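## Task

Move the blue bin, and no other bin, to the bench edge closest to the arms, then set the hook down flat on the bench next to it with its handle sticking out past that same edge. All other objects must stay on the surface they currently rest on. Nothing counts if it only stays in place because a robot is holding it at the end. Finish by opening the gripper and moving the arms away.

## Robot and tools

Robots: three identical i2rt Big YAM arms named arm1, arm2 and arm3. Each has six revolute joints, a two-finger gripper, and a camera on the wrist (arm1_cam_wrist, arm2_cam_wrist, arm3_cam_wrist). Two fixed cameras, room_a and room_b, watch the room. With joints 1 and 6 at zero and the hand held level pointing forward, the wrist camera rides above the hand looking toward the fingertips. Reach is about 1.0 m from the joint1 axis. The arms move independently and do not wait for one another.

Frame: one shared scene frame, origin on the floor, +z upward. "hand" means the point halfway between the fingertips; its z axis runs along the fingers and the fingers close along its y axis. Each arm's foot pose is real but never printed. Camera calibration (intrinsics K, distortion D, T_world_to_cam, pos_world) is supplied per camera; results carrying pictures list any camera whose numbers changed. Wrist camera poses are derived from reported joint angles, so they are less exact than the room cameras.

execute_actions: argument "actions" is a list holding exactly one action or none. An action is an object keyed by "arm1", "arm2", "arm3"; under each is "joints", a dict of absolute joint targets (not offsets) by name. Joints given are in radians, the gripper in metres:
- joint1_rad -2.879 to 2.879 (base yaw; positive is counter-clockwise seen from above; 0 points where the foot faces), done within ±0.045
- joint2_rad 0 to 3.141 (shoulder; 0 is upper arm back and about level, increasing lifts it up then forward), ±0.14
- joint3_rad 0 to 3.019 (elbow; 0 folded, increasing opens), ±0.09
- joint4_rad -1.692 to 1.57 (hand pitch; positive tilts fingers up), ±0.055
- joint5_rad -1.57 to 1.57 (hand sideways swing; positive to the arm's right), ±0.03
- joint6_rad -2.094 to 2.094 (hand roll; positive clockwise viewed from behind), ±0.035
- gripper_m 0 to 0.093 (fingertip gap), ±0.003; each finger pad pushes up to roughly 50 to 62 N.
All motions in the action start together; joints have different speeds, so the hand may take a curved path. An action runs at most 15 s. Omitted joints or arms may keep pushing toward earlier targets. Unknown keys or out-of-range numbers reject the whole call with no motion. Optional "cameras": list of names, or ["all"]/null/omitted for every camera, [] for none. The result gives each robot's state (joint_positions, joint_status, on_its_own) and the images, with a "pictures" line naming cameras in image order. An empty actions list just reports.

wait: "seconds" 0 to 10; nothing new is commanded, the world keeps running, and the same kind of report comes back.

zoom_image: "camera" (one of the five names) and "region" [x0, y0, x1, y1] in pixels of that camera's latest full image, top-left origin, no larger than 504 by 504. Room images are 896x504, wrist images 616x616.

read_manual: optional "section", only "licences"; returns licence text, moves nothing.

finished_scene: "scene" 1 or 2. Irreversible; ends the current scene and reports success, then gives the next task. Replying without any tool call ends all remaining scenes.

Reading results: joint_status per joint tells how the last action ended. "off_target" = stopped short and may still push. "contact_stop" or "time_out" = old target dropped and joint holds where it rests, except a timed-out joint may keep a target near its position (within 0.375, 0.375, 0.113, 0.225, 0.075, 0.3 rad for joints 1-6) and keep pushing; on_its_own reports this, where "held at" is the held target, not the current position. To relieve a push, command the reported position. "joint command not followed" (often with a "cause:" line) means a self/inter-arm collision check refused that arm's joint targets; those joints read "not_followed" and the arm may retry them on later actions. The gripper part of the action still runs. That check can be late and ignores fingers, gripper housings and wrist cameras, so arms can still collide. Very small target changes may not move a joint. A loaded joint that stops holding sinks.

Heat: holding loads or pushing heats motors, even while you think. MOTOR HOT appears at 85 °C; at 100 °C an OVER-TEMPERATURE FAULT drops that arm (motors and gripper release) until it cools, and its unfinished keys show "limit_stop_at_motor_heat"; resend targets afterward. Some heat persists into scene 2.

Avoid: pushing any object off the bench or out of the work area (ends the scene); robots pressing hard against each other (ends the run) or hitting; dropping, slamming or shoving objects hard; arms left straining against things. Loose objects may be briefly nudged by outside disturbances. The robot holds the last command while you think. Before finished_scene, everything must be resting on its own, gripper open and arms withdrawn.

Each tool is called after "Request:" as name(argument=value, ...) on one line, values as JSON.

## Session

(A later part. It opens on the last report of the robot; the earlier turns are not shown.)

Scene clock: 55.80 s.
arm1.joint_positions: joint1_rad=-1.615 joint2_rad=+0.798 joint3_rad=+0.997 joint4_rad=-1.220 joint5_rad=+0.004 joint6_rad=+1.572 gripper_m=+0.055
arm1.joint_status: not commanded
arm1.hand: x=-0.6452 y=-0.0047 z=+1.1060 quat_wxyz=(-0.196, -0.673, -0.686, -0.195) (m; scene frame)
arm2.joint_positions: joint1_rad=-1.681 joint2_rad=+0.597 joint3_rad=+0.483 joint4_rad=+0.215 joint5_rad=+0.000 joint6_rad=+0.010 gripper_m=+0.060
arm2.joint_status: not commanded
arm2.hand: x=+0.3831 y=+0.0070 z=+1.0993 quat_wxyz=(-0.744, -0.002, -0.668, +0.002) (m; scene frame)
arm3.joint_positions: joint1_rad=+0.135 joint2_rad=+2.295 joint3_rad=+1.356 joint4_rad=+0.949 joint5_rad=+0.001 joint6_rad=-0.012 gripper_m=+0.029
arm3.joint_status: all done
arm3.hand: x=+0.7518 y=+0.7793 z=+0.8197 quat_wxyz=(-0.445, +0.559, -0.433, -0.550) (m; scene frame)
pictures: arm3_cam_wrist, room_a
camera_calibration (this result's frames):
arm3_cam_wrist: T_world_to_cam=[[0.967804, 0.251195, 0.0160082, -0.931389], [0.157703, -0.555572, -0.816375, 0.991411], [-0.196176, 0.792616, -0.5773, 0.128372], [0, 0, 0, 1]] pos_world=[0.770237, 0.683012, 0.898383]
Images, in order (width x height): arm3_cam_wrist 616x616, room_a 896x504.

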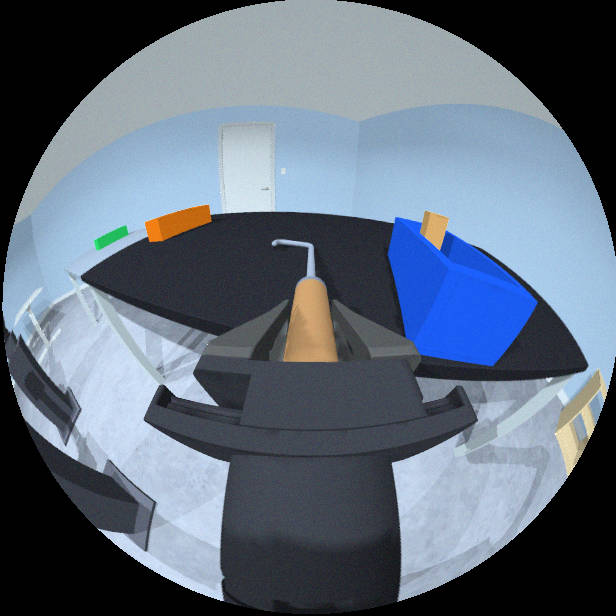

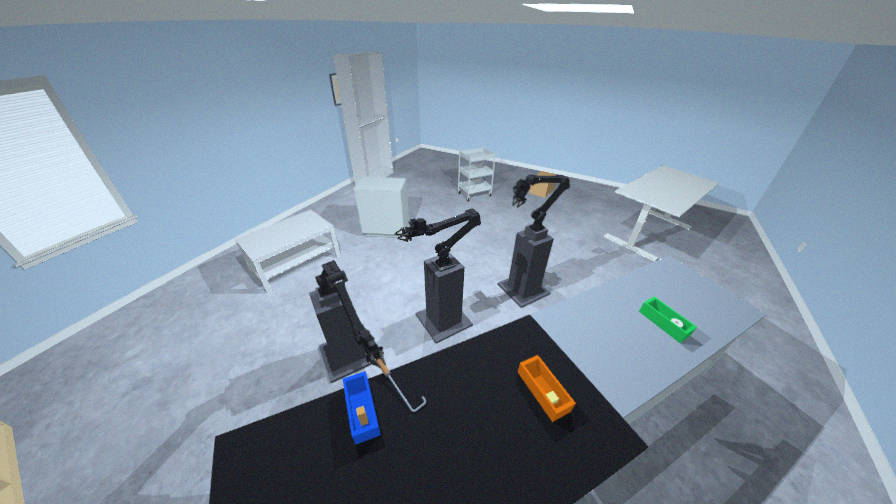

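Request:
execute_actions(actions=[{"arm3":{"joints":{"gripper_m":0.07}}}], cameras=["arm3_cam_wrist"])

Request:
execute_actions(actions=[{"arm3":{"joints":{"joint2_rad":1.3,"joint3_rad":0.9,"joint4_rad":-0.2}}}])

Request:
zoom_image(camera="room_a", region=[320,310,460,450])

Scene clock: 56.60 s.
arm1.joint_positions: joint1_rad=-1.615 joint2_rad=+0.798 joint3_rad=+0.997 joint4_rad=-1.220 joint5_rad=+0.004 joint6_rad=+1.572 gripper_m=+0.055
arm1.joint_status: not commanded
arm1.hand: x=-0.6452 y=-0.0047 z=+1.1060 quat_wxyz=(-0.196, -0.673, -0.686, -0.195) (m; scene frame)
arm2.joint_positions: joint1_rad=-1.681 joint2_rad=+0.597 joint3_rad=+0.483 joint4_rad=+0.215 joint5_rad=+0.000 joint6_rad=+0.010 gripper_m=+0.060
arm2.joint_status: not commanded
arm2.hand: x=+0.3831 y=+0.0070 z=+1.0993 quat_wxyz=(-0.744, -0.002, -0.668, +0.002) (m; scene frame)
arm3.joint_positions: joint1_rad=+0.135 joint2_rad=+2.295 joint3_rad=+1.356 joint4_rad=+0.949 joint5_rad=+0.001 joint6_rad=-0.012 gripper_m=+0.070
arm3.joint_status: all done
arm3.hand: x=+0.7518 y=+0.7793 z=+0.8197 quat_wxyz=(-0.444, +0.559, -0.433, -0.550) (m; scene frame)
pictures: arm3_cam_wrist
camera_calibration (this result's frames):
arm3_cam_wrist: T_world_to_cam=[[0.96781, 0.251197, 0.0156269, -0.931082], [0.1574, -0.555644, -0.816385, 0.991703], [-0.19639, 0.792565, -0.577296, 0.12857], [0, 0, 0, 1]] pos_world=[0.770266, 0.683019, 0.898384]
Images, in order (width x height): arm3_cam_wrist 616x616.

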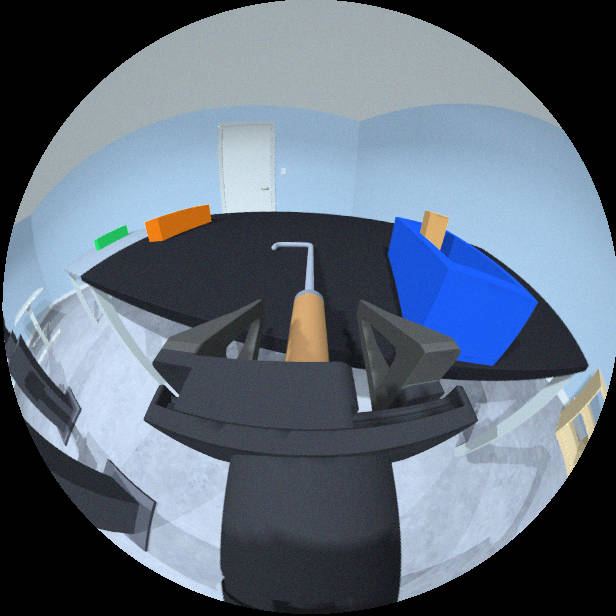

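Scene clock: 58.27 s.
arm1.joint_positions: joint1_rad=-1.615 joint2_rad=+0.798 joint3_rad=+0.997 joint4_rad=-1.220 joint5_rad=+0.004 joint6_rad=+1.572 gripper_m=+0.055
arm1.joint_status: not commanded
arm1.hand: x=-0.6452 y=-0.0047 z=+1.1060 quat_wxyz=(-0.196, -0.673, -0.686, -0.195) (m; scene frame)
arm2.joint_positions: joint1_rad=-1.681 joint2_rad=+0.597 joint3_rad=+0.483 joint4_rad=+0.215 joint5_rad=+0.000 joint6_rad=+0.010 gripper_m=+0.060
arm2.joint_status: not commanded
arm2.hand: x=+0.3831 y=+0.0070 z=+1.0993 quat_wxyz=(-0.744, -0.002, -0.668, +0.002) (m; scene frame)
arm3.joint_positions: joint1_rad=+0.135 joint2_rad=+1.296 joint3_rad=+0.902 joint4_rad=-0.186 joint5_rad=+0.001 joint6_rad=-0.012 gripper_m=+0.070
arm3.joint_status: all done
arm3.hand: x=+0.8083 y=+0.5349 z=+0.9911 quat_wxyz=(-0.298, +0.697, -0.541, -0.365) (m; scene frame)
pictures: arm1_cam_wrist, arm2_cam_wrist, arm3_cam_wrist, room_a, room_b
camera_calibration (this result's frames):
arm1_cam_wrist: T_world_to_cam=[[-0.854065, -0.0216885, -0.519714, 0.0213323], [-0.323456, 0.804613, 0.497969, -0.74803], [0.407368, 0.593403, -0.694208, 1.15664], [0, 0, 0, 1]] pos_world=[-0.694914, -0.0840153, 1.18653]
arm2_cam_wrist: T_world_to_cam=[[-0.00606579, -0.999948, -0.00825625, 0.0177575], [-0.481968, 0.0101576, -0.87613, 1.15148], [0.876168, -0.00133518, -0.482004, 0.316049], [0, 0, 0, 1]] pos_world=[0.278173, 0.00648228, 1.16133]
arm3_cam_wrist: T_world_to_cam=[[0.967945, 0.251141, 0.00332337, -0.914906], [0.235689, -0.903658, -0.357564, 0.655044], [-0.0867959, 0.346886, -0.933883, 0.935518], [0, 0, 0, 1]] pos_world=[0.812391, 0.497189, 1.11092]
Images, in order (width x height): arm1_cam_wrist 616x616, arm2_cam_wrist 616x616, arm3_cam_wrist 616x616, room_a 896x504, room_b 896x504.

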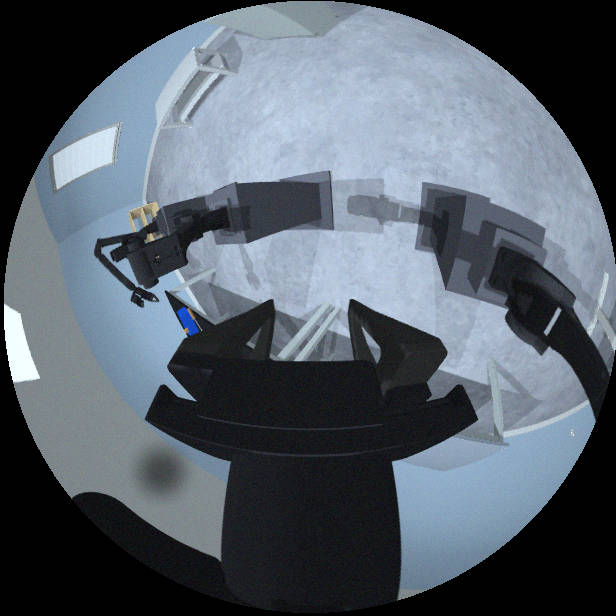

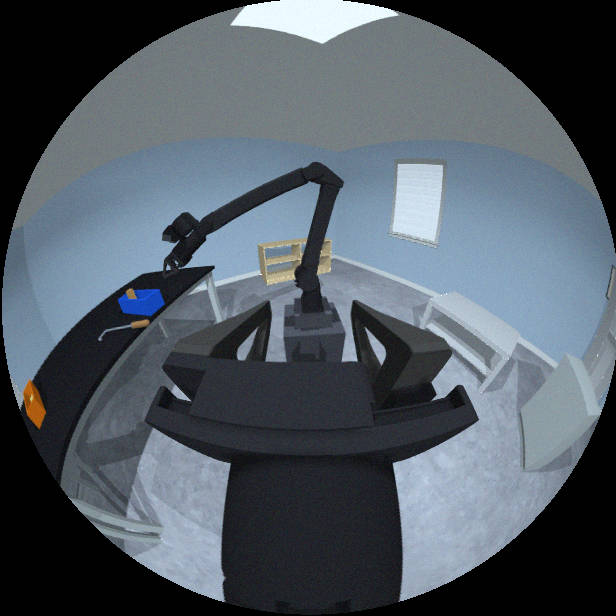

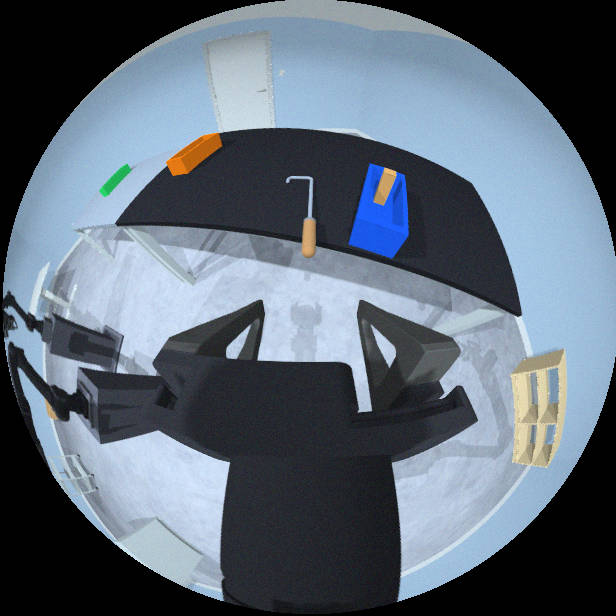

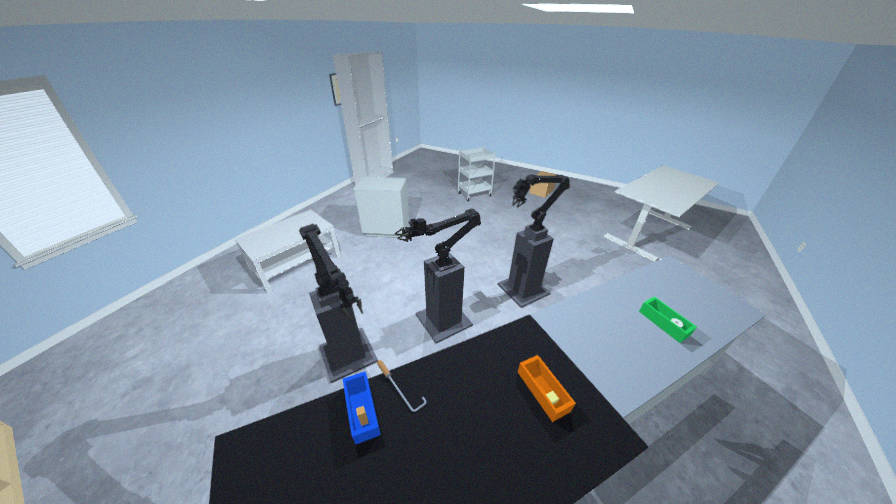

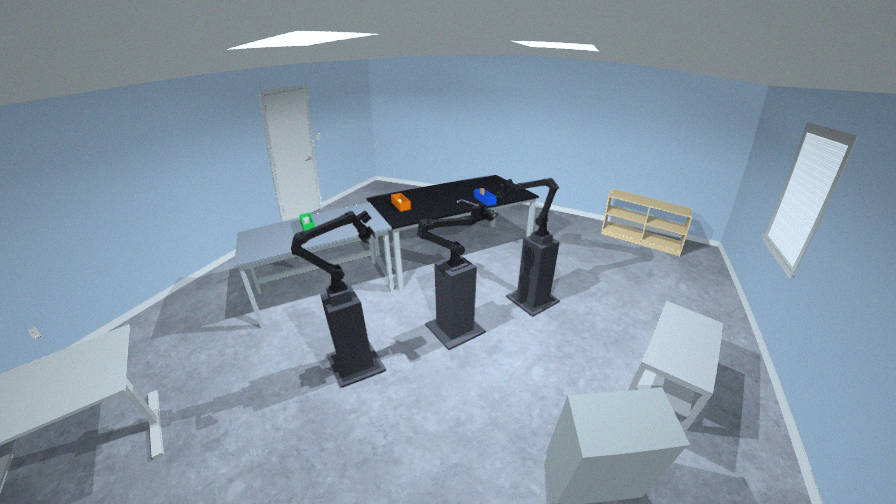

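Region (320, 310, 460, 450) of room_a's 896x504 image, scaled by 3.600, with more detail than that image has.

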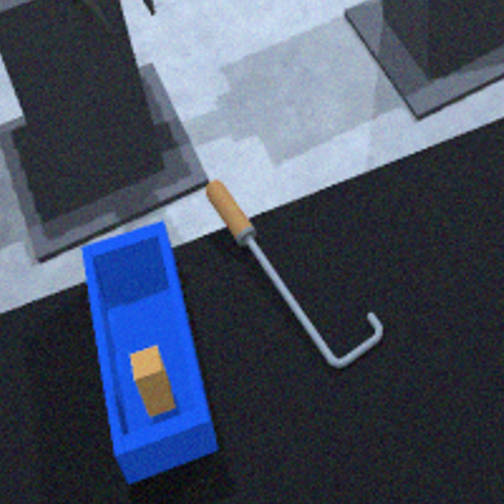

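Request:
zoom_image(camera="arm3_cam_wrist", region=[270,150,430,290])

Region (270, 150, 430, 290) of arm3_cam_wrist's 616x616 image, scaled by 3.150, with more detail than that image has; it fills the top 441 rows of this view, and the rest is white.

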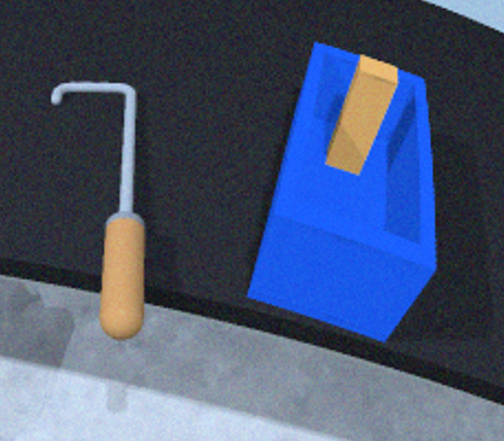

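Request:
finished_scene(scene=2)

The scene is finished: the task was done.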